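# Scribe a curved rip line with the red gauge

## Task

Using the red marking gauge, draw one single line that runs for at least 20 cm along the curved edge of the board and stays at the distance the gauge is already set to. Leave no other marks anywhere on the board. Afterwards the gauge must rest motionless on the bench, away from both the board and the bench dogs, with nothing held in place only by the robot at the end. Finally release everything and move the grippers away.

## Robot and tools

Robot: two FANUC CRX-5iA arms, left_arm and right_arm, each ending in a parallel two-finger gripper with 50 mm maximum opening. In the shared scene frame the origin sits on the table top midway between the arms, +z is up, +x runs out over the table, and left_arm is on the +y side. The names left and right do not refer to sides of a camera image. Arm bases: left_arm at (+0.061, +0.473, 0) m, quat_wxyz (+0.996, 0, 0, -0.092); right_arm at (+0.059, -0.344, 0) m, quat_wxyz (+1.000, 0, 0, +0.020).

Gripper geometry: fingers point along the gripper's +z axis and close along its x axis. The reported end_effector_position is the point between the pads; fingertips extend 17.5 mm past it. A flat block protrudes about 9 cm from the last joint's axis toward the gripper's -y and rotates with it, so watch it near the board and bench. Turning only the last joint moves the pad point around a 25 mm circle.

Tool execute_actions: argument actions is a list holding at most one item. An empty list just reports the state. An item with rows (1 to 15 rows) and optional steps (1 to 15, default 15) is a motion; each row lasts one control step of 1/30 s and the final row repeats to fill the steps. An item with only steps (up to 300) is a wait, counted from the previous result. Optional pictures (boolean) toggles the camera images. A refused call does nothing to the robot.

Each row is one flat list of 18 numbers covering both arms, even if one arm is idle: left_arm first, then right_arm. Per arm, 9 numbers in order: six absolute joint target angles in radians (waist, shoulder, elbow, forearm roll, wrist pitch, wrist roll, same order as the Joint positions line), then gripper position, force_limit, speed, each scaled in [-1, 1]. Joint targets are positions to reach, not offsets. Stated joint ranges: waist -3.491 to 3.491, shoulder -3.140 to 3.140, elbow -1.187 to 4.328, forearm roll -3.316 to 3.316, wrist pitch -3.140 to 3.140, wrist roll -3.927 to 3.927. A target more than 0.010 rad beyond a range end and further out than the current angle gets the call refused; true ends may differ by about 0.010 rad, and a target past the true end is clipped there, reported as "joint sent to its limit" (possibly about an earlier action).

Gripper numbers (absolute commands): position +1 = fully open (50 mm), about -0.65 = pads touching; send -1 to grip, which closes until the object stops the fingers. force_limit maps -1/0/+1 to roughly 20/102/185 N per pad (actual grip up to ~17% more). speed maps -1/0/+1 to 20/85/150 mm/s of gap change. To leave a gripper unchanged, repeat its last three numbers; 0 is a real command. New force or speed only applies after a position change of at least 0.01; to soften a grip, open first.

Motion limits: joint targets move at most 2.62 (waist, shoulder), 3.14 (elbow), 3.93 (wrist joints) rad/s, with 0.5 s to accelerate; joints of one arm are synchronised. Targets are kept within a lead of the measured angle (0.805 rad waist/shoulder, 0.966 elbow, 1.21 wrist joints), and scaled back if they would place the gripper over 70 mm from its measured position, so big moves need several calls. Arms keep heading to the last sent row while you think or wait, until they settle or a step is HELD.

Result lines: left_arm: … | right_arm: … give each gripper's position (m) and quat_wxyz in the scene frame; the printed position may be off, more so at long reach. Joint positions and Joint velocities list each arm's joints (rad, rad/s). object_status: 0 moving, 1 stopped while opening, 2 stopped while closing (a grip), 3 reached target or pads met (empty, or very thin object). A grip at force_limit -1 keeps status 2 even if the object slips out, and weakens on immovable off-centre objects. position_measured counts convert to opening as (250 - count) x 0.202 mm. "joint command not followed" means the clearance check altered or blocked joint targets; HELD marks steps where your row was partly not sent. Flange force is the estimated external force on the gripper, including held weight, noisy during acceleration; "no reading" means no estimate. MOTOR HOT warns of heating; OVER-TEMPERATURE FAULT brakes that arm.

Faults: contact torque at a joint's load limit (150 N m waist, shoulder, elbow; 37.6 N m wrist joints, held weight included) or any external force of 150 N stops that arm for 10 s and drops the rest of the call. Avoid arm-to-arm contact, hard pressing, drops, slams and knocking anything off the table, which fails the task. Loose objects may occasionally be nudged by outside disturbances.

Other tools: zoom_image with camera (cam_head_left or cam_head_right, each 504x504) and region [x0, y0, x1, y1] in pixels from the top-left, at most 504 by 504, gives a closer view of the latest image. read_manual (section "licences") returns licence text only. finished_scene with scene (the current scene's number) ends and grades the scene irreversibly; call it only once the gauge lies still on the bench and the grippers are open and away.

Each tool is called after ">>>" as name(argument=value, ...), one argument or row to a line, values as JSON.

## Session

>>> execute_actions(
  actions=[],
)

Scene clock: 0.00 s of 4800.00 s.
left_arm: end_effector_position=(+0.0164, -0.2929, +0.3014) position_measured=3 object_status=3 end_effector_quat_wxyz=(+0.206, +0.834, +0.509, -0.055) | right_arm: end_effector_position=(+1.0252, -0.3566, +0.2415) position_measured=3 object_status=3 end_effector_quat_wxyz=(+0.616, +0.123, +0.725, +0.283)
Joint positions: left_arm=[-1.28   0.54   0.727 -0.077 -1.336  0.99 ] | right_arm=[0.029 0.701 0.071 0.362 0.577 0.68 ]
Joint velocities: left_arm=[-0.    -0.002 -0.001 -0.001 -0.     0.001] | right_arm=[ 0.    -0.     0.    -0.001  0.    -0.001]
Flange force (N, the push that the arm receives, along the gripper's own x y z axes): no reading

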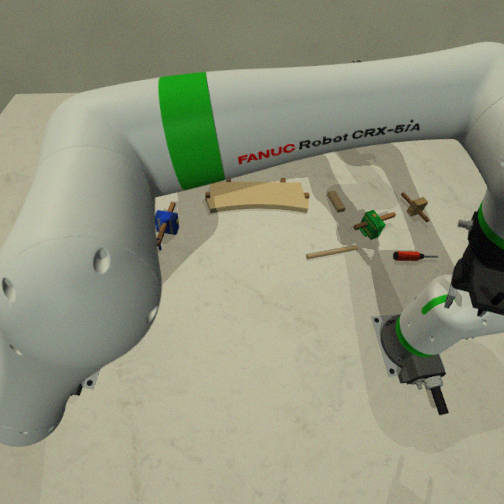

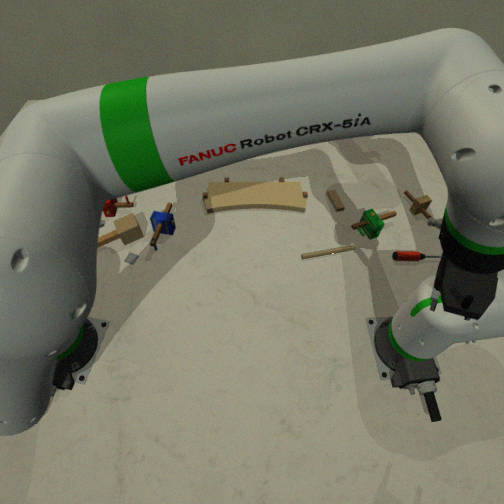

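>>> execute_actions(
  actions=[
    {"rows":[[-1.28,0.1,0.3,0,-1.5,0.99,1,0,0,0.029,0.701,0.071,0.362,0.577,0.68,1,0,0]]},
  ],
  pictures=false,
)

>>> execute_actions(
  actions=[
    {"steps":20},
  ],
  pictures=false,
)

>>> execute_actions(
  actions=[
    {"rows":[[1.2,0,0,0,-1.571,0,1,0,0,-0.5,0.4,0.071,0.362,0.577,0.68,1,0,0]]},
  ],
  pictures=false,
)

>>> execute_actions(
  actions=[
    {"steps":90},
  ],
)

Scene clock: 14.73 s of 4800.00 s.
left_arm: end_effector_position=(-0.0179, -0.1408, +0.3492) position_measured=3 object_status=3 end_effector_quat_wxyz=(+0.146, +0.843, +0.515, -0.057) | right_arm: end_effector_position=(+1.0251, -0.3562, +0.2414) position_measured=3 object_status=3 end_effector_quat_wxyz=(+0.616, +0.123, +0.725, +0.284)
Joint positions: left_arm=[-1.28   0.225  0.422 -0.022 -1.453  0.99 ] | right_arm=[0.029 0.701 0.071 0.362 0.577 0.68 ]
Joint velocities: left_arm=[-0.    -0.753 -0.729  0.132 -0.279  0.001] | right_arm=[-0.     0.    -0.     0.001 -0.001 -0.001]
Flange force (N, the push that the arm receives, along the gripper's own x y z axes): left_arm=[0.8 -1.1 -0.1] | right_arm=[-1.6 0.9 2.5]
Steps of this call (steps 1 to 90: nothing new was sent; then 11.23 s passed at rest; steps 91 to 105: all 15 steps of this action). Readings (joint positions | what the end effector reports):
91: left_arm=[-1.280 0.539 0.726 -0.077 -1.336 0.990] | right_arm=[0.029 0.701 0.071 0.362 0.577 0.680] | left_arm position_measured=3 object_status=3 | right_arm position_measured=3 object_status=3
92: left_arm=[-1.280 0.535 0.722 -0.077 -1.338 0.990] | right_arm=[0.029 0.701 0.071 0.362 0.577 0.680] | left_arm position_measured=3 object_status=3 | right_arm position_measured=3 object_status=3
94: left_arm=[-1.280 0.508 0.696 -0.072 -1.348 0.990] | right_arm=[0.029 0.701 0.071 0.362 0.577 0.680] | left_arm position_measured=3 object_status=3 | right_arm position_measured=3 object_status=3
98: left_arm=[-1.280 0.405 0.596 -0.054 -1.386 0.990] | right_arm=[0.029 0.701 0.071 0.362 0.577 0.680] | left_arm position_measured=3 object_status=3 | right_arm position_measured=3 object_status=3
105: the state above

Scene clock: 15.40 s of 4800.00 s.
left_arm: end_effector_position=(-0.0319, -0.0767, +0.3587) position_measured=3 object_status=3 end_effector_quat_wxyz=(+0.122, +0.846, +0.516, -0.058) | right_arm: end_effector_position=(+1.0251, -0.3562, +0.2414) position_measured=3 object_status=3 end_effector_quat_wxyz=(+0.615, +0.123, +0.725, +0.284)
Joint positions: left_arm=[-1.28  0.1   0.3  -0.   -1.5   0.99] | right_arm=[0.029 0.701 0.071 0.362 0.577 0.68 ]
Joint velocities: left_arm=[ 0.    -0.001 -0.001 -0.001  0.     0.001] | right_arm=[ 0.    -0.    -0.     0.    -0.001 -0.   ]
Flange force (N, the push that the arm receives, along the gripper's own x y z axes): left_arm=[0.9 -1.9 0.6] | right_arm=[-1.4 1.5 1.4]
Steps of this call (steps 1 to 20: the robot went on to your last target). Readings (joint positions | what the end effector reports):
1: left_arm=[-1.280 0.200 0.397 -0.018 -1.463 0.990] | right_arm=[0.029 0.701 0.071 0.362 0.577 0.680] | left_arm position_measured=3 object_status=3 | right_arm position_measured=3 object_status=3
2: left_arm=[-1.280 0.175 0.373 -0.013 -1.472 0.990] | right_arm=[0.029 0.701 0.071 0.362 0.577 0.680] | left_arm position_measured=3 object_status=3 | right_arm position_measured=3 object_status=3
4: left_arm=[-1.280 0.133 0.332 -0.006 -1.488 0.990] | right_arm=[0.029 0.701 0.071 0.362 0.577 0.680] | left_arm position_measured=3 object_status=3 | right_arm position_measured=3 object_status=3
8: left_arm=[-1.280 0.101 0.301 -0.000 -1.500 0.990] | right_arm=[0.029 0.701 0.071 0.362 0.577 0.680] | left_arm position_measured=3 object_status=3 | right_arm position_measured=3 object_status=3
20: the state above

Scene clock: 15.90 s of 4800.00 s.
left_arm: end_effector_position=(+0.1273, -0.0363, +0.3249) position_measured=3 object_status=3 end_effector_quat_wxyz=(+0.089, +0.855, +0.510, -0.011) | right_arm: end_effector_position=(+0.9924, -0.5412, +0.3475) position_measured=3 object_status=3 end_effector_quat_wxyz=(+0.679, +0.176, +0.675, +0.228)
Joint positions: left_arm=[-0.97   0.067  0.2    0.    -1.524  0.659] | right_arm=[-0.166  0.59   0.071  0.362  0.577  0.68 ]
Joint velocities: left_arm=[ 0.765 -0.067 -0.201 -0.    -0.048 -0.665] | right_arm=[-0.437 -0.248  0.001  0.    -0.001 -0.   ]
Flange force (N, the push that the arm receives, along the gripper's own x y z axes): left_arm=[-0.9 -3.1 5.8] | right_arm=[-2.1 -2.2 3.4]
Steps of this call (steps 1 to 15: all 15 steps of this action). Readings (joint positions | what the end effector reports):
1: left_arm=[-1.279 0.100 0.300 0.000 -1.500 0.989] | right_arm=[0.029 0.701 0.071 0.362 0.577 0.680] | left_arm position_measured=3 object_status=3 | right_arm position_measured=3 object_status=3
2: left_arm=[-1.275 0.099 0.298 0.000 -1.500 0.983] | right_arm=[0.025 0.699 0.071 0.362 0.577 0.680] | left_arm position_measured=3 object_status=3 | right_arm position_measured=3 object_status=3
4: left_arm=[-1.248 0.096 0.288 0.000 -1.503 0.951] | right_arm=[-0.001 0.684 0.071 0.362 0.577 0.680] | left_arm position_measured=3 object_status=3 | right_arm position_measured=3 object_status=3
8: left_arm=[-1.148 0.084 0.253 0.000 -1.511 0.834] | right_arm=[-0.062 0.649 0.071 0.362 0.577 0.680] | left_arm position_measured=3 object_status=3 | right_arm position_measured=3 object_status=3
15: the state above

Scene clock: 18.90 s of 4800.00 s.
left_arm: end_effector_position=(+0.3849, +0.7489, +0.2670) position_measured=3 object_status=3 end_effector_quat_wxyz=(-0.000, +0.274, +0.962, -0.000) | right_arm: end_effector_position=(+0.8331, -0.8152, +0.5242) position_measured=3 object_status=3 end_effector_quat_wxyz=(+0.771, +0.245, +0.578, +0.108)
Joint positions: left_arm=[ 1.2   -0.     0.    -0.    -1.571  0.   ] | right_arm=[-0.5    0.4    0.071  0.362  0.577  0.68 ]
Joint velocities: left_arm=[-0.001  0.001 -0.     0.    -0.    -0.   ] | right_arm=[ 0.    -0.     0.001 -0.     0.001 -0.001]
Flange force (N, the push that the arm receives, along the gripper's own x y z axes): left_arm=[0.1 -3.5 3.2] | right_arm=[-1.4 0.6 2.1]
Steps of this call (steps 1 to 90: the robot went on to your last target). Readings (joint positions | what the end effector reports):
1: left_arm=[-0.944 0.064 0.193 0.000 -1.525 0.637] | right_arm=[-0.180 0.582 0.071 0.362 0.577 0.680] | left_arm position_measured=3 object_status=3 | right_arm position_measured=3 object_status=3
2: left_arm=[-0.918 0.062 0.186 0.000 -1.527 0.615] | right_arm=[-0.195 0.573 0.071 0.362 0.577 0.680] | left_arm position_measured=3 object_status=3 | right_arm position_measured=3 object_status=3
4: left_arm=[-0.866 0.058 0.174 0.000 -1.530 0.574] | right_arm=[-0.225 0.557 0.071 0.362 0.577 0.680] | left_arm position_measured=3 object_status=3 | right_arm position_measured=3 object_status=3
8: left_arm=[-0.759 0.050 0.151 0.000 -1.535 0.498] | right_arm=[-0.284 0.523 0.071 0.362 0.577 0.680] | left_arm position_measured=3 object_status=3 | right_arm position_measured=3 object_status=3
90: the state above

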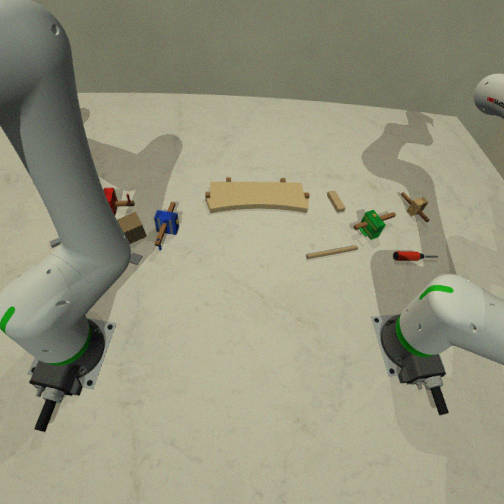

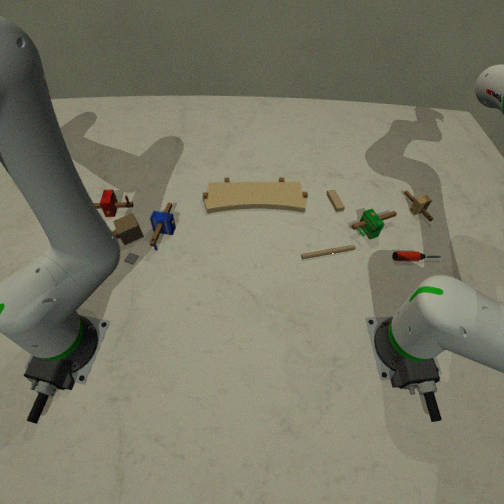

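>>> execute_actions(
  actions=[
    {"rows":[[1.2,-0.6,-0.3,0,-1.871,0,1,0,0,-0.5,0.4,0.071,0.362,0.577,0.68,1,0,0]]},
  ],
  pictures=false,
)

>>> execute_actions(
  actions=[
    {"steps":30},
  ],
)

>>> zoom_image(
  camera="cam_head_right",
  region=[60,170,180,260],
)

>>> zoom_image(
  camera="cam_head_left",
  region=[60,170,180,260],
)

>>> zoom_image(
  camera="cam_head_left",
  region=[196,160,316,230],
)

>>> zoom_image(
  camera="cam_head_right",
  region=[320,180,440,250],
)

Scene clock: 34.70 s of 4800.00 s.
left_arm: end_effector_position=(+0.3083, +0.6253, +0.3167) position_measured=3 object_status=3 end_effector_quat_wxyz=(-0.000, +0.274, +0.962, -0.000) | right_arm: end_effector_position=(+0.8331, -0.8152, +0.5242) position_measured=3 object_status=3 end_effector_quat_wxyz=(+0.771, +0.245, +0.578, +0.108)
Joint positions: left_arm=[ 1.2   -0.346 -0.173  0.    -1.744 -0.   ] | right_arm=[-0.5    0.4    0.071  0.362  0.577  0.68 ]
Joint velocities: left_arm=[-0.002 -0.872 -0.437 -0.    -0.434  0.   ] | right_arm=[-0.     0.     0.    -0.    -0.     0.001]
Flange force (N, the push that the arm receives, along the gripper's own x y z axes): left_arm=[-4.2 1.6 -2.0] | right_arm=[-1.6 1.1 2.7]
Steps of this call (steps 1 to 15: the robot went on to your last target; steps 16 to 90: nothing new was sent; then 12.30 s passed at rest; steps 91 to 105: all 15 steps of this action). Readings (joint positions | what the end effector reports):
91: left_arm=[1.200 -0.000 -0.000 0.000 -1.571 -0.000] | right_arm=[-0.500 0.400 0.071 0.362 0.577 0.680] | left_arm position_measured=3 object_status=3 | right_arm position_measured=3 object_status=3
92: left_arm=[1.200 -0.005 -0.003 0.000 -1.573 -0.000] | right_arm=[-0.500 0.400 0.071 0.362 0.577 0.680] | left_arm position_measured=3 object_status=3 | right_arm position_measured=3 object_status=3
94: left_arm=[1.200 -0.031 -0.016 0.000 -1.587 -0.000] | right_arm=[-0.500 0.400 0.071 0.362 0.577 0.680] | left_arm position_measured=3 object_status=3 | right_arm position_measured=3 object_status=3
98: left_arm=[1.200 -0.142 -0.071 0.000 -1.642 -0.000] | right_arm=[-0.500 0.400 0.071 0.362 0.577 0.680] | left_arm position_measured=3 object_status=3 | right_arm position_measured=3 object_status=3
105: the state above

Scene clock: 35.70 s of 4800.00 s.
left_arm: end_effector_position=(+0.2528, +0.5358, +0.3225) position_measured=3 object_status=3 end_effector_quat_wxyz=(-0.000, +0.274, +0.962, -0.000) | right_arm: end_effector_position=(+0.8331, -0.8152, +0.5242) position_measured=3 object_status=3 end_effector_quat_wxyz=(+0.771, +0.245, +0.578, +0.108)
Joint positions: left_arm=[ 1.2   -0.6   -0.3    0.    -1.871 -0.   ] | right_arm=[-0.5    0.4    0.071  0.362  0.577  0.68 ]
Joint velocities: left_arm=[ 0.    -0.     0.    -0.001 -0.     0.   ] | right_arm=[-0.    -0.    -0.001  0.     0.001  0.   ]
Flange force (N, the push that the arm receives, along the gripper's own x y z axes): left_arm=[-3.6 -1.4 3.4] | right_arm=[-1.8 0.1 3.6]
Steps of this call (steps 1 to 30: the robot went on to your last target). Readings (joint positions | what the end effector reports):
1: left_arm=[1.200 -0.375 -0.188 0.000 -1.759 -0.000] | right_arm=[-0.500 0.400 0.071 0.362 0.577 0.680] | left_arm position_measured=3 object_status=3 | right_arm position_measured=3 object_status=3
2: left_arm=[1.200 -0.405 -0.203 0.000 -1.774 -0.000] | right_arm=[-0.500 0.400 0.071 0.362 0.577 0.680] | left_arm position_measured=3 object_status=3 | right_arm position_measured=3 object_status=3
4: left_arm=[1.200 -0.465 -0.233 0.000 -1.804 -0.000] | right_arm=[-0.500 0.400 0.071 0.362 0.577 0.680] | left_arm position_measured=3 object_status=3 | right_arm position_measured=3 object_status=3
8: left_arm=[1.200 -0.568 -0.284 0.000 -1.855 -0.000] | right_arm=[-0.500 0.400 0.071 0.362 0.577 0.680] | left_arm position_measured=3 object_status=3 | right_arm position_measured=3 object_status=3
30: the state above
All arms were judged still, so your last target was given up. Only a new action makes them travel on or press farther. Fingers that are still opening or closing keep moving.

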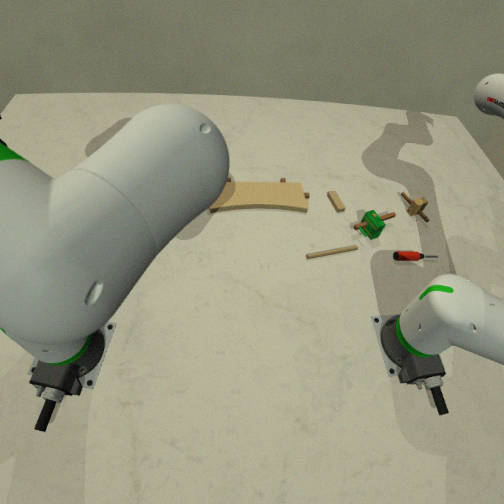

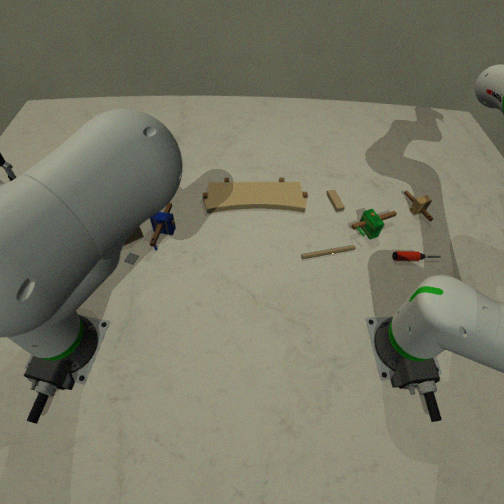

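Region (60, 170, 180, 260) of cam_head_right's 504x504 image, scaled by 4.200, with more detail than that image has; it fills the top 378 rows of this view, and the rest is white.

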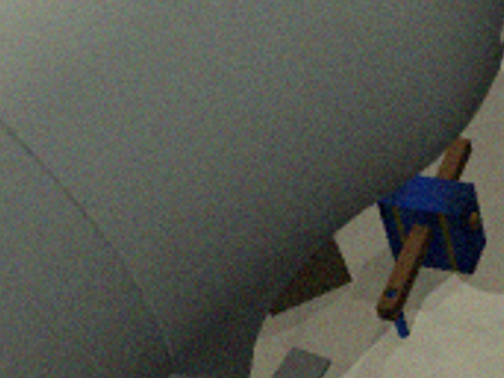

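Region (60, 170, 180, 260) of cam_head_left's 504x504 image, scaled by 4.200, with more detail than that image has; it fills the top 378 rows of this view, and the rest is white.

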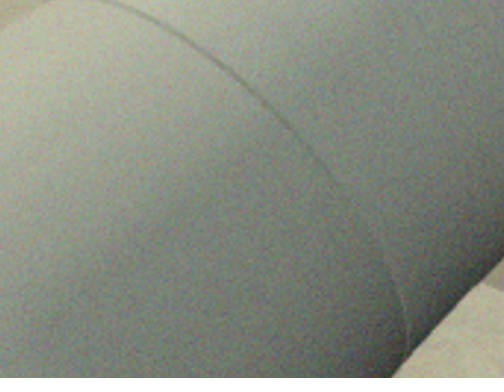

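Region (196, 160, 316, 230) of cam_head_left's 504x504 image, scaled by 4.200, with more detail than that image has; it fills the top 294 rows of this view, and the rest is white.

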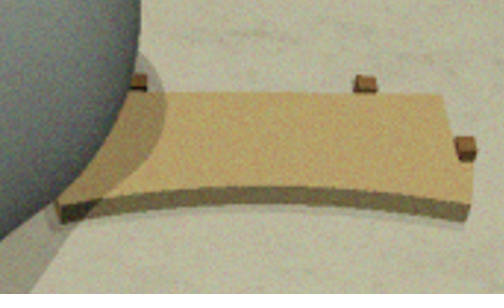

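Region (320, 180, 440, 250) of cam_head_right's 504x504 image, scaled by 4.200, with more detail than that image has; it fills the top 294 rows of this view, and the rest is white.

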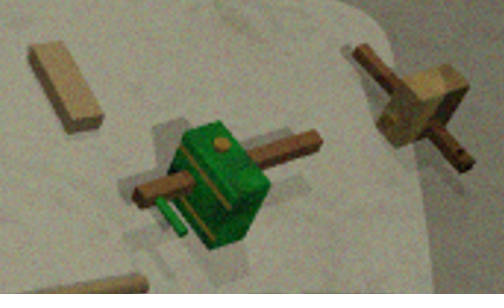

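>>> execute_actions(
  actions=[
    {"rows":[[1.6,0.3,0.5,0,-1.771,0,1,0,0,-0.5,0.4,0.071,0.362,0.577,0.68,1,0,0]]},
  ],
  pictures=false,
)

>>> execute_actions(
  actions=[
    {"steps":45},
  ],
)

>>> zoom_image(
  camera="cam_head_right",
  region=[70,175,150,235],
)

>>> zoom_image(
  camera="cam_head_left",
  region=[70,175,150,235],
)

>>> zoom_image(
  camera="cam_head_left",
  region=[196,160,316,230],
)

>>> zoom_image(
  camera="cam_head_right",
  region=[196,160,316,230],
)

Scene clock: 48.10 s of 4800.00 s.
left_arm: end_effector_position=(+0.2918, +0.6820, +0.3671) position_measured=3 object_status=3 end_effector_quat_wxyz=(+0.001, +0.201, +0.980, +0.004) | right_arm: end_effector_position=(+0.8331, -0.8152, +0.5242) position_measured=3 object_status=3 end_effector_quat_wxyz=(+0.771, +0.245, +0.578, +0.108)
Joint positions: left_arm=[ 1.351 -0.27   0.001 -0.    -1.833 -0.   ] | right_arm=[-0.5    0.4    0.071  0.362  0.577  0.68 ]
Joint velocities: left_arm=[0.352 0.801 0.702 0.    0.087 0.002] | right_arm=[-0.    -0.    -0.    -0.001  0.    -0.   ]
Flange force (N, the push that the arm receives, along the gripper's own x y z axes): left_arm=[0.6 -3.4 1.6] | right_arm=[-2.0 -0.1 3.2]
Steps of this call (steps 1 to 90: nothing new was sent; then 8.90 s passed at rest; steps 91 to 105: all 15 steps of this action). Readings (joint positions | what the end effector reports):
91: left_arm=[1.200 -0.600 -0.300 -0.000 -1.871 -0.000] | right_arm=[-0.500 0.400 0.071 0.362 0.577 0.680] | left_arm position_measured=3 object_status=3 | right_arm position_measured=3 object_status=3
92: left_arm=[1.202 -0.595 -0.295 -0.000 -1.871 -0.000] | right_arm=[-0.500 0.400 0.071 0.362 0.577 0.680] | left_arm position_measured=3 object_status=3 | right_arm position_measured=3 object_status=3
94: left_arm=[1.215 -0.569 -0.268 -0.000 -1.867 -0.000] | right_arm=[-0.500 0.400 0.071 0.362 0.577 0.680] | left_arm position_measured=3 object_status=3 | right_arm position_measured=3 object_status=3
98: left_arm=[1.266 -0.462 -0.168 -0.000 -1.855 -0.000] | right_arm=[-0.500 0.400 0.071 0.362 0.577 0.680] | left_arm position_measured=3 object_status=3 | right_arm position_measured=3 object_status=3
105: the state above

Scene clock: 49.60 s of 4800.00 s.
left_arm: end_effector_position=(+0.2693, +0.9645, +0.3341) position_measured=3 object_status=3 end_effector_quat_wxyz=(-0.000, +0.077, +0.997, -0.000) | right_arm: end_effector_position=(+0.8331, -0.8152, +0.5242) position_measured=3 object_status=3 end_effector_quat_wxyz=(+0.771, +0.245, +0.578, +0.108)
Joint positions: left_arm=[ 1.6    0.3    0.5   -0.    -1.771 -0.   ] | right_arm=[-0.5    0.4    0.071  0.362  0.577  0.68 ]
Joint velocities: left_arm=[-0.001  0.001  0.001  0.001  0.    -0.001] | right_arm=[ 0.    -0.    -0.001 -0.002  0.     0.   ]
Flange force (N, the push that the arm receives, along the gripper's own x y z axes): left_arm=[1.5 -6.4 4.9] | right_arm=[-1.8 1.0 2.0]
Steps of this call (steps 1 to 45: the robot went on to your last target). Readings (joint positions | what the end effector reports):
1: left_arm=[1.362 -0.243 0.025 -0.000 -1.830 0.000] | right_arm=[-0.500 0.400 0.071 0.362 0.577 0.680] | left_arm position_measured=3 object_status=3 | right_arm position_measured=3 object_status=3
2: left_arm=[1.374 -0.216 0.049 -0.000 -1.827 -0.000] | right_arm=[-0.500 0.400 0.071 0.362 0.577 0.680] | left_arm position_measured=3 object_status=3 | right_arm position_measured=3 object_status=3
4: left_arm=[1.398 -0.162 0.096 -0.000 -1.822 -0.000] | right_arm=[-0.500 0.400 0.071 0.362 0.577 0.680] | left_arm position_measured=3 object_status=3 | right_arm position_measured=3 object_status=3
8: left_arm=[1.444 -0.056 0.189 -0.000 -1.810 -0.000] | right_arm=[-0.500 0.400 0.071 0.362 0.577 0.680] | left_arm position_measured=3 object_status=3 | right_arm position_measured=3 object_status=3
45: the state above
All arms were judged still, so your last target was given up. Only a new action makes them travel on or press farther. Fingers that are still opening or closing keep moving.

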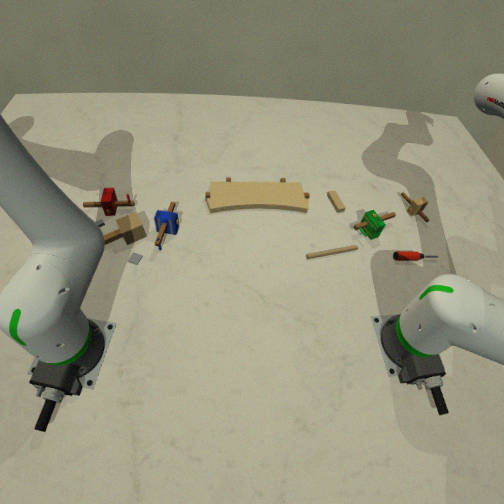

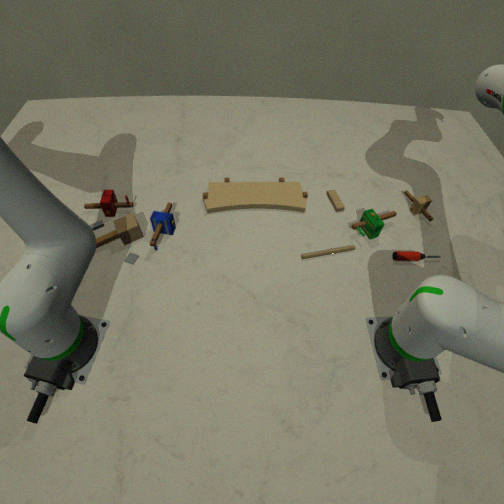

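Region (70, 175, 150, 235) of cam_head_right's 504x504 image, scaled by 6.300, with more detail than that image has; it fills the top 378 rows of this view, and the rest is white.

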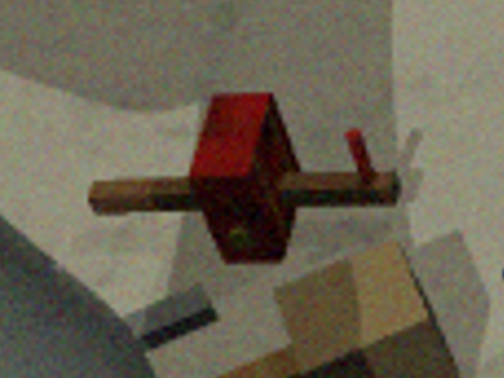

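Region (70, 175, 150, 235) of cam_head_left's 504x504 image, scaled by 6.300, with more detail than that image has; it fills the top 378 rows of this view, and the rest is white.

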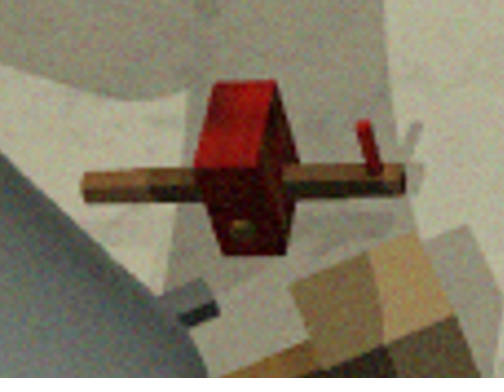

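Region (196, 160, 316, 230) of cam_head_left's 504x504 image, scaled by 4.200, with more detail than that image has; it fills the top 294 rows of this view, and the rest is white.

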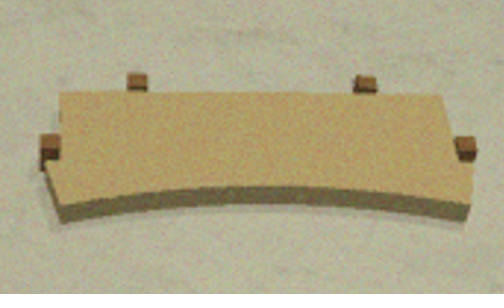

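Region (196, 160, 316, 230) of cam_head_right's 504x504 image, scaled by 4.200, with more detail than that image has; it fills the top 294 rows of this view, and the rest is white.

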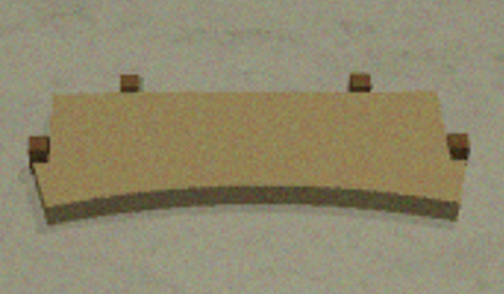

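>>> execute_actions(
  actions=[
    {"rows":[[0.5256,0.0785,-0.1942,0,-1.298,-0.3416,1,0,0,-0.5,0.4,0.071,0.362,0.577,0.68,1,0,0]]},
  ],
  pictures=false,
)

>>> execute_actions(
  actions=[
    {"steps":60},
  ],
)

Scene clock: 63.33 s of 4800.00 s.
left_arm: end_effector_position=(+0.3938, +0.8642, +0.2761) position_measured=3 object_status=3 end_effector_quat_wxyz=(-0.000, +0.279, +0.960, -0.000) | right_arm: end_effector_position=(+0.8331, -0.8152, +0.5242) position_measured=3 object_status=3 end_effector_quat_wxyz=(+0.771, +0.245, +0.578, +0.108)
Joint positions: left_arm=[ 1.3    0.228  0.274  0.    -1.617 -0.111] | right_arm=[-0.5    0.4    0.071  0.362  0.577  0.68 ]
Joint velocities: left_arm=[-0.728 -0.145 -0.451 -0.     0.306 -0.221] | right_arm=[-0.     0.     0.     0.    -0.    -0.001]
Flange force (N, the push that the arm receives, along the gripper's own x y z axes): left_arm=[-1.2 -2.6 3.5] | right_arm=[-0.9 1.0 2.6]
Steps of this call (steps 1 to 90: nothing new was sent; then 10.23 s passed at rest; steps 91 to 105: all 15 steps of this action). Readings (joint positions | what the end effector reports):
91: left_arm=[1.600 0.300 0.500 0.000 -1.771 -0.000] | right_arm=[-0.500 0.400 0.071 0.362 0.577 0.680] | left_arm position_measured=3 object_status=3 | right_arm position_measured=3 object_status=3
92: left_arm=[1.595 0.299 0.496 0.000 -1.768 -0.002] | right_arm=[-0.500 0.400 0.071 0.362 0.577 0.680] | left_arm position_measured=3 object_status=3 | right_arm position_measured=3 object_status=3
94: left_arm=[1.569 0.292 0.473 0.000 -1.752 -0.014] | right_arm=[-0.500 0.400 0.071 0.362 0.577 0.680] | left_arm position_measured=3 object_status=3 | right_arm position_measured=3 object_status=3
98: left_arm=[1.471 0.266 0.392 0.000 -1.698 -0.053] | right_arm=[-0.500 0.400 0.071 0.362 0.577 0.680] | left_arm position_measured=3 object_status=3 | right_arm position_measured=3 object_status=3
105: the state above

Scene clock: 65.33 s of 4800.00 s.
left_arm: end_effector_position=(+0.5001, +0.5001, +0.1499) position_measured=3 object_status=3 end_effector_quat_wxyz=(+0.000, +0.707, +0.707, +0.000) | right_arm: end_effector_position=(+0.8331, -0.8152, +0.5242) position_measured=3 object_status=3 end_effector_quat_wxyz=(+0.771, +0.245, +0.578, +0.108)
Joint positions: left_arm=[ 0.526  0.078 -0.194  0.    -1.298 -0.342] | right_arm=[-0.5    0.4    0.071  0.362  0.577  0.68 ]
Joint velocities: left_arm=[ 0.001 -0.    -0.     0.     0.    -0.001] | right_arm=[ 0.001  0.     0.     0.001 -0.     0.001]
Flange force (N, the push that the arm receives, along the gripper's own x y z axes): left_arm=[-1.9 -1.0 0.7] | right_arm=[-1.2 0.4 2.7]
Steps of this call (steps 1 to 60: the robot went on to your last target). Readings (joint positions | what the end effector reports):
1: left_arm=[1.276 0.223 0.259 0.000 -1.607 -0.119] | right_arm=[-0.500 0.400 0.071 0.362 0.577 0.680] | left_arm position_measured=3 object_status=3 | right_arm position_measured=3 object_status=3
2: left_arm=[1.251 0.219 0.244 0.000 -1.597 -0.126] | right_arm=[-0.500 0.400 0.071 0.362 0.577 0.680] | left_arm position_measured=3 object_status=3 | right_arm position_measured=3 object_status=3
4: left_arm=[1.201 0.209 0.214 0.000 -1.576 -0.141] | right_arm=[-0.500 0.400 0.071 0.362 0.577 0.680] | left_arm position_measured=3 object_status=3 | right_arm position_measured=3 object_status=3
8: left_arm=[1.101 0.190 0.154 0.000 -1.535 -0.170] | right_arm=[-0.500 0.400 0.071 0.362 0.577 0.680] | left_arm position_measured=3 object_status=3 | right_arm position_measured=3 object_status=3
60: the state above
All arms were judged still, so your last target was given up. Only a new action makes them travel on or press farther. Fingers that are still opening or closing keep moving.

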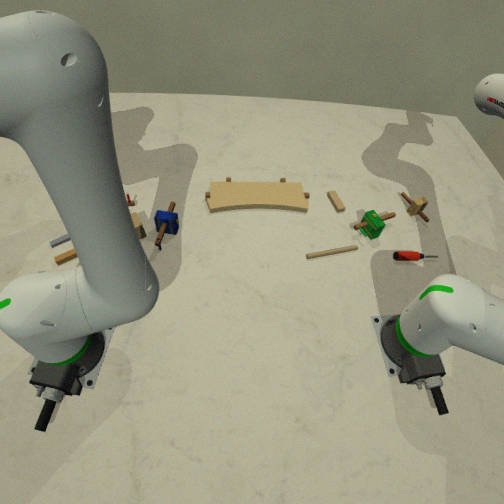

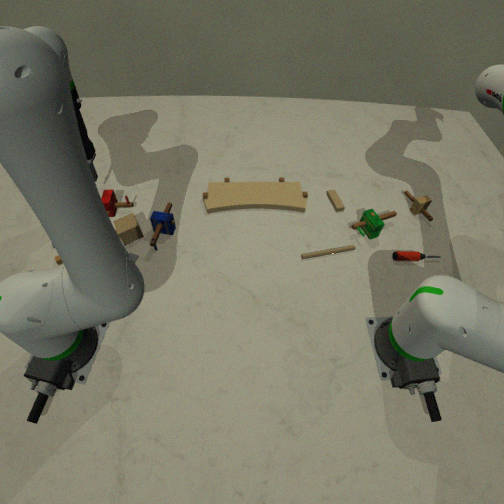

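>>> execute_actions(
  actions=[
    {"rows":[[-0.165,0.2604,-0.0545,0,-1.2559,1.92,1,0,0,-0.5,0.4,0.071,0.362,0.577,0.68,1,0,0]]},
  ],
  pictures=false,
)

>>> execute_actions(
  actions=[
    {"steps":40},
  ],
)

Scene clock: 84.77 s of 4800.00 s.
left_arm: end_effector_position=(+0.5185, +0.3630, +0.1392) position_measured=3 object_status=3 end_effector_quat_wxyz=(+0.000, +0.592, +0.806, +0.000) | right_arm: end_effector_position=(+0.8331, -0.8152, +0.5242) position_measured=3 object_status=3 end_effector_quat_wxyz=(+0.771, +0.245, +0.578, +0.108)
Joint positions: left_arm=[ 0.241  0.153 -0.137 -0.    -1.281  0.248] | right_arm=[-0.5    0.4    0.071  0.362  0.577  0.68 ]
Joint velocities: left_arm=[-0.627  0.164  0.126 -0.001  0.038  1.68 ] | right_arm=[-0.    -0.    -0.     0.    -0.     0.001]
Flange force (N, the push that the arm receives, along the gripper's own x y z axes): left_arm=[-0.9 -3.9 2.5] | right_arm=[-1.7 -0.1 2.9]
Steps of this call (steps 1 to 90: nothing new was sent; then 15.93 s passed at rest; steps 91 to 105: all 15 steps of this action). Readings (joint positions | what the end effector reports):
91: left_arm=[0.525 0.079 -0.194 -0.000 -1.298 -0.341] | right_arm=[-0.500 0.400 0.071 0.362 0.577 0.680] | left_arm position_measured=3 object_status=3 | right_arm position_measured=3 object_status=3
92: left_arm=[0.521 0.079 -0.194 -0.000 -1.298 -0.334] | right_arm=[-0.500 0.400 0.071 0.362 0.577 0.680] | left_arm position_measured=3 object_status=3 | right_arm position_measured=3 object_status=3
94: left_arm=[0.498 0.085 -0.189 -0.000 -1.296 -0.294] | right_arm=[-0.500 0.400 0.071 0.362 0.577 0.680] | left_arm position_measured=3 object_status=3 | right_arm position_measured=3 object_status=3
98: left_arm=[0.403 0.111 -0.169 -0.000 -1.291 -0.120] | right_arm=[-0.500 0.400 0.071 0.362 0.577 0.680] | left_arm position_measured=3 object_status=3 | right_arm position_measured=3 object_status=3
105: the state above

Scene clock: 86.10 s of 4800.00 s.
left_arm: end_effector_position=(+0.4999, +0.1500, +0.1200) position_measured=3 object_status=3 end_effector_quat_wxyz=(-0.000, +0.000, +1.000, +0.000) | right_arm: end_effector_position=(+0.8331, -0.8152, +0.5242) position_measured=3 object_status=3 end_effector_quat_wxyz=(+0.771, +0.245, +0.578, +0.108)
Joint positions: left_arm=[-0.165  0.26  -0.055 -0.    -1.256  1.92 ] | right_arm=[-0.5    0.4    0.071  0.362  0.577  0.68 ]
Joint velocities: left_arm=[-0.001 -0.002 -0.     0.001 -0.     0.001] | right_arm=[-0.    -0.     0.001  0.    -0.001  0.001]
Flange force (N, the push that the arm receives, along the gripper's own x y z axes): left_arm=[3.5 1.4 1.7] | right_arm=[-1.8 0.5 2.8]
Steps of this call (steps 1 to 40: the robot went on to your last target). Readings (joint positions | what the end effector reports):
1: left_arm=[0.220 0.159 -0.133 -0.000 -1.279 0.306] | right_arm=[-0.500 0.400 0.071 0.362 0.577 0.680] | left_arm position_measured=3 object_status=3 | right_arm position_measured=3 object_status=3
2: left_arm=[0.200 0.164 -0.128 -0.000 -1.278 0.365] | right_arm=[-0.500 0.400 0.071 0.362 0.577 0.680] | left_arm position_measured=3 object_status=3 | right_arm position_measured=3 object_status=3
4: left_arm=[0.160 0.175 -0.120 -0.000 -1.276 0.489] | right_arm=[-0.500 0.400 0.071 0.362 0.577 0.680] | left_arm position_measured=3 object_status=3 | right_arm position_measured=3 object_status=3
8: left_arm=[0.086 0.194 -0.105 -0.000 -1.271 0.762] | right_arm=[-0.500 0.400 0.071 0.362 0.577 0.680] | left_arm position_measured=3 object_status=3 | right_arm position_measured=3 object_status=3
40: the state above

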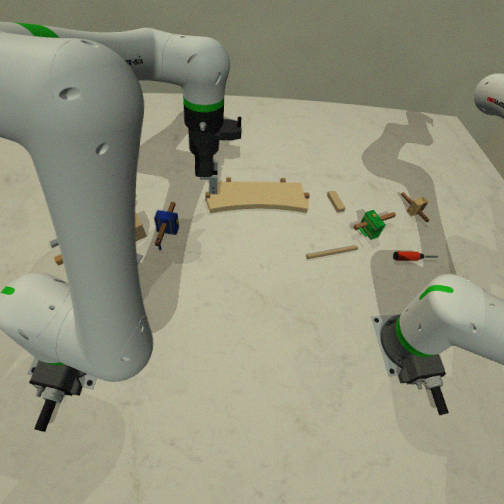

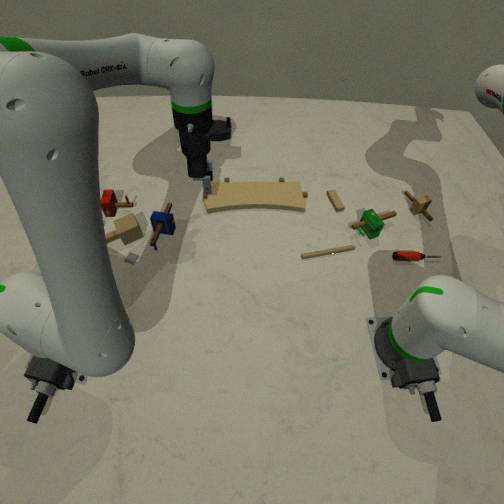

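>>> execute_actions(
  actions=[
    {"rows":[[0.5116,0.084,-0.2861,0,-1.2007,-0.3276,1,0,0,-0.5,0.4,0.071,0.362,0.577,0.68,1,0,0]]},
  ],
  pictures=false,
)

>>> execute_actions(
  actions=[
    {"steps":40},
  ],
)

>>> zoom_image(
  camera="cam_head_right",
  region=[70,155,150,235],
)

Scene clock: 117.93 s of 4800.00 s.
left_arm: end_effector_position=(+0.5253, +0.2871, +0.1173) position_measured=3 object_status=3 end_effector_quat_wxyz=(-0.000, +0.157, +0.988, -0.000) | right_arm: end_effector_position=(+0.8331, -0.8152, +0.5242) position_measured=3 object_status=3 end_effector_quat_wxyz=(+0.771, +0.245, +0.578, +0.108)
Joint positions: left_arm=[ 0.117  0.187 -0.151  0.    -1.233  1.322] | right_arm=[-0.5    0.4    0.071  0.362  0.577  0.68 ]
Joint velocities: left_arm=[ 0.642 -0.169 -0.22  -0.     0.052 -1.756] | right_arm=[ 0.001 -0.    -0.001 -0.001  0.001 -0.001]
Flange force (N, the push that the arm receives, along the gripper's own x y z axes): left_arm=[3.6 4.1 1.8] | right_arm=[-1.4 -0.3 1.7]
Steps of this call (steps 1 to 15: the robot went on to your last target; steps 16 to 90: nothing new was sent; then 28.33 s passed at rest; steps 91 to 105: all 15 steps of this action). Readings (joint positions | what the end effector reports):
91: left_arm=[-0.165 0.260 -0.055 0.000 -1.256 1.920] | right_arm=[-0.500 0.400 0.071 0.362 0.577 0.680] | left_arm position_measured=3 object_status=3 | right_arm position_measured=3 object_status=3
92: left_arm=[-0.161 0.260 -0.056 0.000 -1.256 1.913] | right_arm=[-0.500 0.400 0.071 0.362 0.577 0.680] | left_arm position_measured=3 object_status=3 | right_arm position_measured=3 object_status=3
94: left_arm=[-0.139 0.254 -0.063 0.000 -1.254 1.872] | right_arm=[-0.500 0.400 0.071 0.362 0.577 0.680] | left_arm position_measured=3 object_status=3 | right_arm position_measured=3 object_status=3
98: left_arm=[-0.045 0.229 -0.095 0.000 -1.246 1.699] | right_arm=[-0.500 0.400 0.071 0.362 0.577 0.680] | left_arm position_measured=3 object_status=3 | right_arm position_measured=3 object_status=3
105: the state above

Scene clock: 119.27 s of 4800.00 s.
left_arm: end_effector_position=(+0.4900, +0.4901, +0.1100) position_measured=3 object_status=3 end_effector_quat_wxyz=(-0.000, +0.707, +0.707, -0.000) | right_arm: end_effector_position=(+0.8331, -0.8152, +0.5242) position_measured=3 object_status=3 end_effector_quat_wxyz=(+0.771, +0.245, +0.578, +0.108)
Joint positions: left_arm=[ 0.512  0.084 -0.286  0.    -1.201 -0.328] | right_arm=[-0.5    0.4    0.071  0.362  0.577  0.68 ]
Joint velocities: left_arm=[ 0.    -0.    -0.001 -0.001 -0.    -0.   ] | right_arm=[-0.     0.     0.    -0.     0.     0.001]
Flange force (N, the push that the arm receives, along the gripper's own x y z axes): left_arm=[-0.4 -4.8 1.2] | right_arm=[-2.2 1.1 1.9]
Steps of this call (steps 1 to 40: the robot went on to your last target). Readings (joint positions | what the end effector reports):
1: left_arm=[0.138 0.182 -0.158 0.000 -1.231 1.262] | right_arm=[-0.500 0.400 0.071 0.362 0.577 0.680] | left_arm position_measured=3 object_status=3 | right_arm position_measured=3 object_status=3
2: left_arm=[0.159 0.176 -0.165 0.000 -1.229 1.199] | right_arm=[-0.500 0.400 0.071 0.362 0.577 0.680] | left_arm position_measured=3 object_status=3 | right_arm position_measured=3 object_status=3
4: left_arm=[0.200 0.165 -0.179 0.000 -1.226 1.068] | right_arm=[-0.500 0.400 0.071 0.362 0.577 0.680] | left_arm position_measured=3 object_status=3 | right_arm position_measured=3 object_status=3
8: left_arm=[0.275 0.146 -0.205 0.000 -1.220 0.779] | right_arm=[-0.500 0.400 0.071 0.362 0.577 0.680] | left_arm position_measured=3 object_status=3 | right_arm position_measured=3 object_status=3
40: the state above

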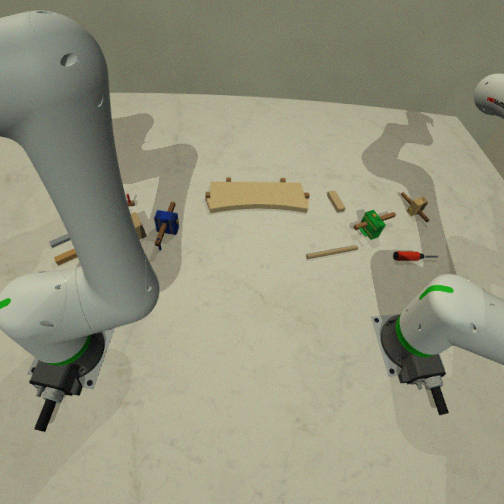

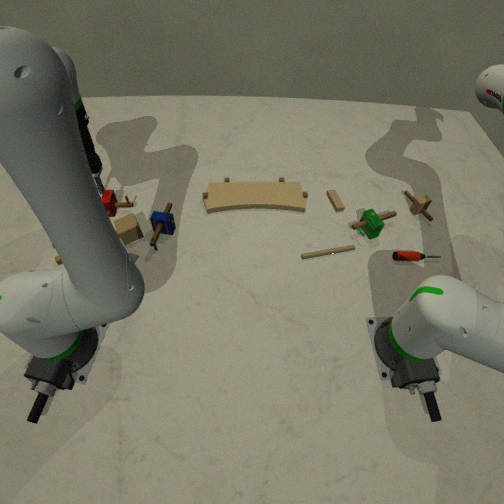

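Region (70, 155, 150, 235) of cam_head_right's 504x504 image, scaled by 6.300, with more detail than that image has.

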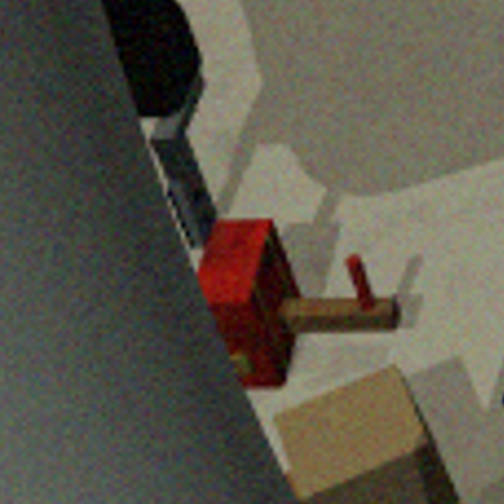

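>>> execute_actions(
  actions=[
    {"rows":[[0.4415,0.1301,-0.2853,0,-1.1554,-0.2575,1,0,0,-0.5,0.4,0.071,0.362,0.577,0.68,1,0,0]]},
  ],
)

>>> zoom_image(
  camera="cam_head_right",
  region=[70,155,150,235],
)

Scene clock: 132.57 s of 4800.00 s.
left_arm: end_effector_position=(+0.5010, +0.4612, +0.0900) position_measured=3 object_status=3 end_effector_quat_wxyz=(+0.000, +0.707, +0.707, +0.000) | right_arm: end_effector_position=(+0.8331, -0.8152, +0.5242) position_measured=3 object_status=3 end_effector_quat_wxyz=(+0.771, +0.245, +0.578, +0.108)
Joint positions: left_arm=[ 0.442  0.13  -0.285 -0.    -1.155 -0.258] | right_arm=[-0.5    0.4    0.071  0.362  0.577  0.68 ]
Joint velocities: left_arm=[-0.002  0.001 -0.    -0.     0.     0.   ] | right_arm=[0.    0.001 0.    0.    0.002 0.001]
Flange force (N, the push that the arm receives, along the gripper's own x y z axes): left_arm=[-0.8 -0.9 1.5] | right_arm=[-1.7 0.3 2.2]
Steps of this call (steps 1 to 15: the robot went on to your last target; steps 16 to 90: nothing new was sent; then 9.80 s passed at rest; steps 91 to 105: all 15 steps of this action). Readings (joint positions | what the end effector reports):
91: left_arm=[0.511 0.084 -0.286 -0.000 -1.200 -0.327] | right_arm=[-0.500 0.400 0.071 0.362 0.577 0.680] | left_arm position_measured=3 object_status=3 | right_arm position_measured=3 object_status=3
92: left_arm=[0.507 0.087 -0.286 -0.000 -1.197 -0.323] | right_arm=[-0.500 0.400 0.071 0.362 0.577 0.680] | left_arm position_measured=3 object_status=3 | right_arm position_measured=3 object_status=3
94: left_arm=[0.481 0.104 -0.286 -0.000 -1.180 -0.296] | right_arm=[-0.500 0.400 0.071 0.362 0.577 0.680] | left_arm position_measured=3 object_status=3 | right_arm position_measured=3 object_status=3
98: left_arm=[0.443 0.129 -0.285 -0.000 -1.156 -0.259] | right_arm=[-0.500 0.400 0.071 0.362 0.577 0.680] | left_arm position_measured=3 object_status=3 | right_arm position_measured=3 object_status=3
105: the state above

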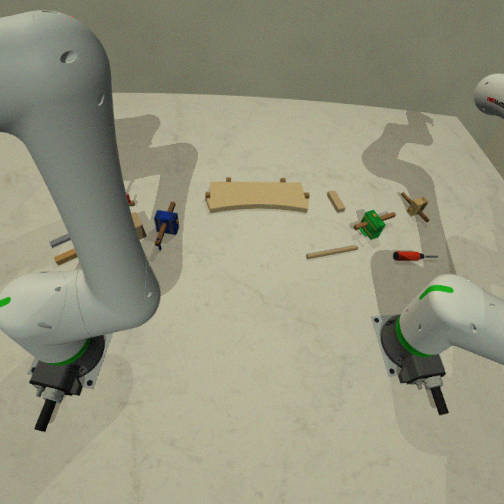

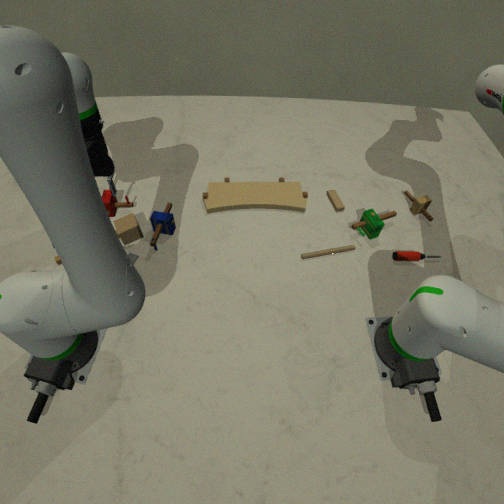

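Region (70, 155, 150, 235) of cam_head_right's 504x504 image, scaled by 6.300, with more detail than that image has.

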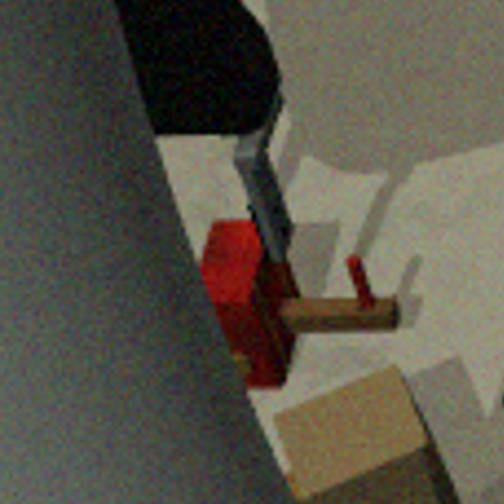

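>>> execute_actions(
  actions=[
    {"rows":[[0.4445,0.1486,-0.3288,0,-1.0934,-0.21,1,0,0,-0.5,0.4,0.071,0.362,0.577,0.68,1,0,0]]},
  ],
)

>>> zoom_image(
  camera="cam_head_right",
  region=[70,155,150,235],
)

Scene clock: 142.07 s of 4800.00 s.
left_arm: end_effector_position=(+0.4972, +0.4602, +0.0649) position_measured=3 object_status=3 end_effector_quat_wxyz=(+0.000, +0.689, +0.725, -0.000) | right_arm: end_effector_position=(+0.8331, -0.8152, +0.5242) position_measured=3 object_status=3 end_effector_quat_wxyz=(+0.771, +0.245, +0.578, +0.108)
Joint positions: left_arm=[ 0.444  0.149 -0.329  0.    -1.093 -0.21 ] | right_arm=[-0.5    0.4    0.071  0.362  0.577  0.68 ]
Joint velocities: left_arm=[-0.    -0.    -0.001  0.001  0.     0.001] | right_arm=[-0.     0.     0.    -0.001  0.    -0.001]
Flange force (N, the push that the arm receives, along the gripper's own x y z axes): left_arm=[-0.9 -3.9 1.6] | right_arm=[-1.1 1.2 1.3]
Steps of this call (steps 1 to 15: the robot went on to your last target; steps 16 to 90: nothing new was sent; then 6.00 s passed at rest; steps 91 to 105: all 15 steps of this action). Readings (joint positions | what the end effector reports):
91: left_arm=[0.441 0.130 -0.286 -0.000 -1.154 -0.257] | right_arm=[-0.500 0.400 0.071 0.362 0.577 0.680] | left_arm position_measured=3 object_status=3 | right_arm position_measured=3 object_status=3
92: left_arm=[0.442 0.132 -0.290 0.000 -1.147 -0.251] | right_arm=[-0.500 0.400 0.071 0.362 0.577 0.680] | left_arm position_measured=3 object_status=3 | right_arm position_measured=3 object_status=3
94: left_arm=[0.443 0.142 -0.313 0.000 -1.116 -0.227] | right_arm=[-0.500 0.400 0.071 0.362 0.577 0.680] | left_arm position_measured=3 object_status=3 | right_arm position_measured=3 object_status=3
98: left_arm=[0.444 0.148 -0.328 0.000 -1.094 -0.211] | right_arm=[-0.500 0.400 0.071 0.362 0.577 0.680] | left_arm position_measured=3 object_status=3 | right_arm position_measured=3 object_status=3
105: the state above

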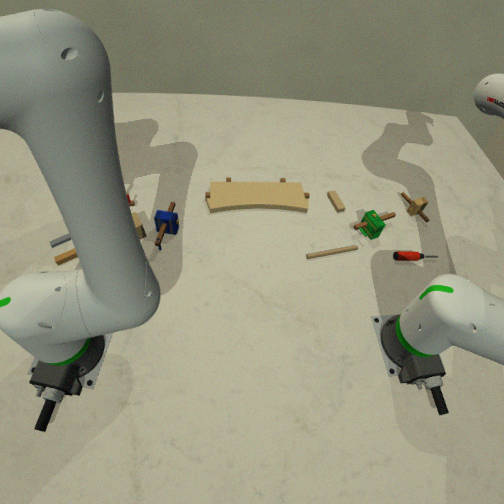

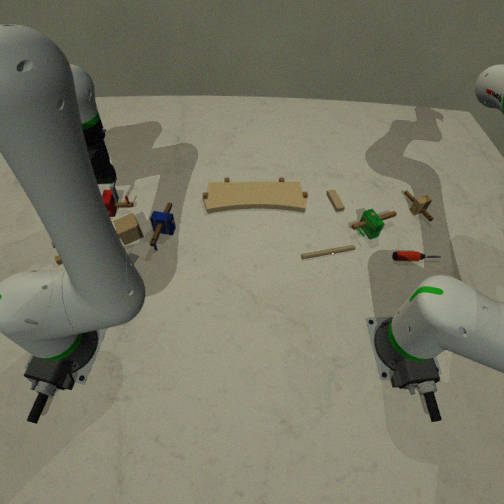

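Region (70, 155, 150, 235) of cam_head_right's 504x504 image, scaled by 6.300, with more detail than that image has.

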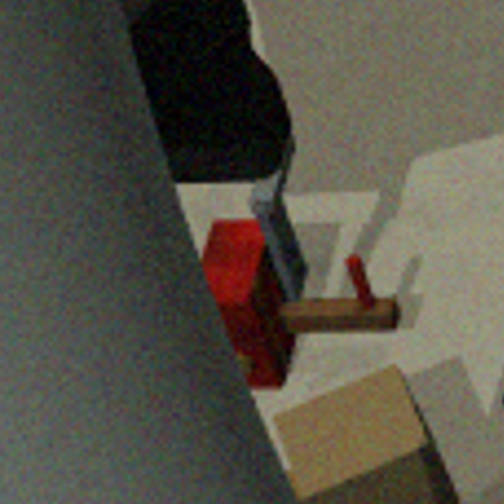

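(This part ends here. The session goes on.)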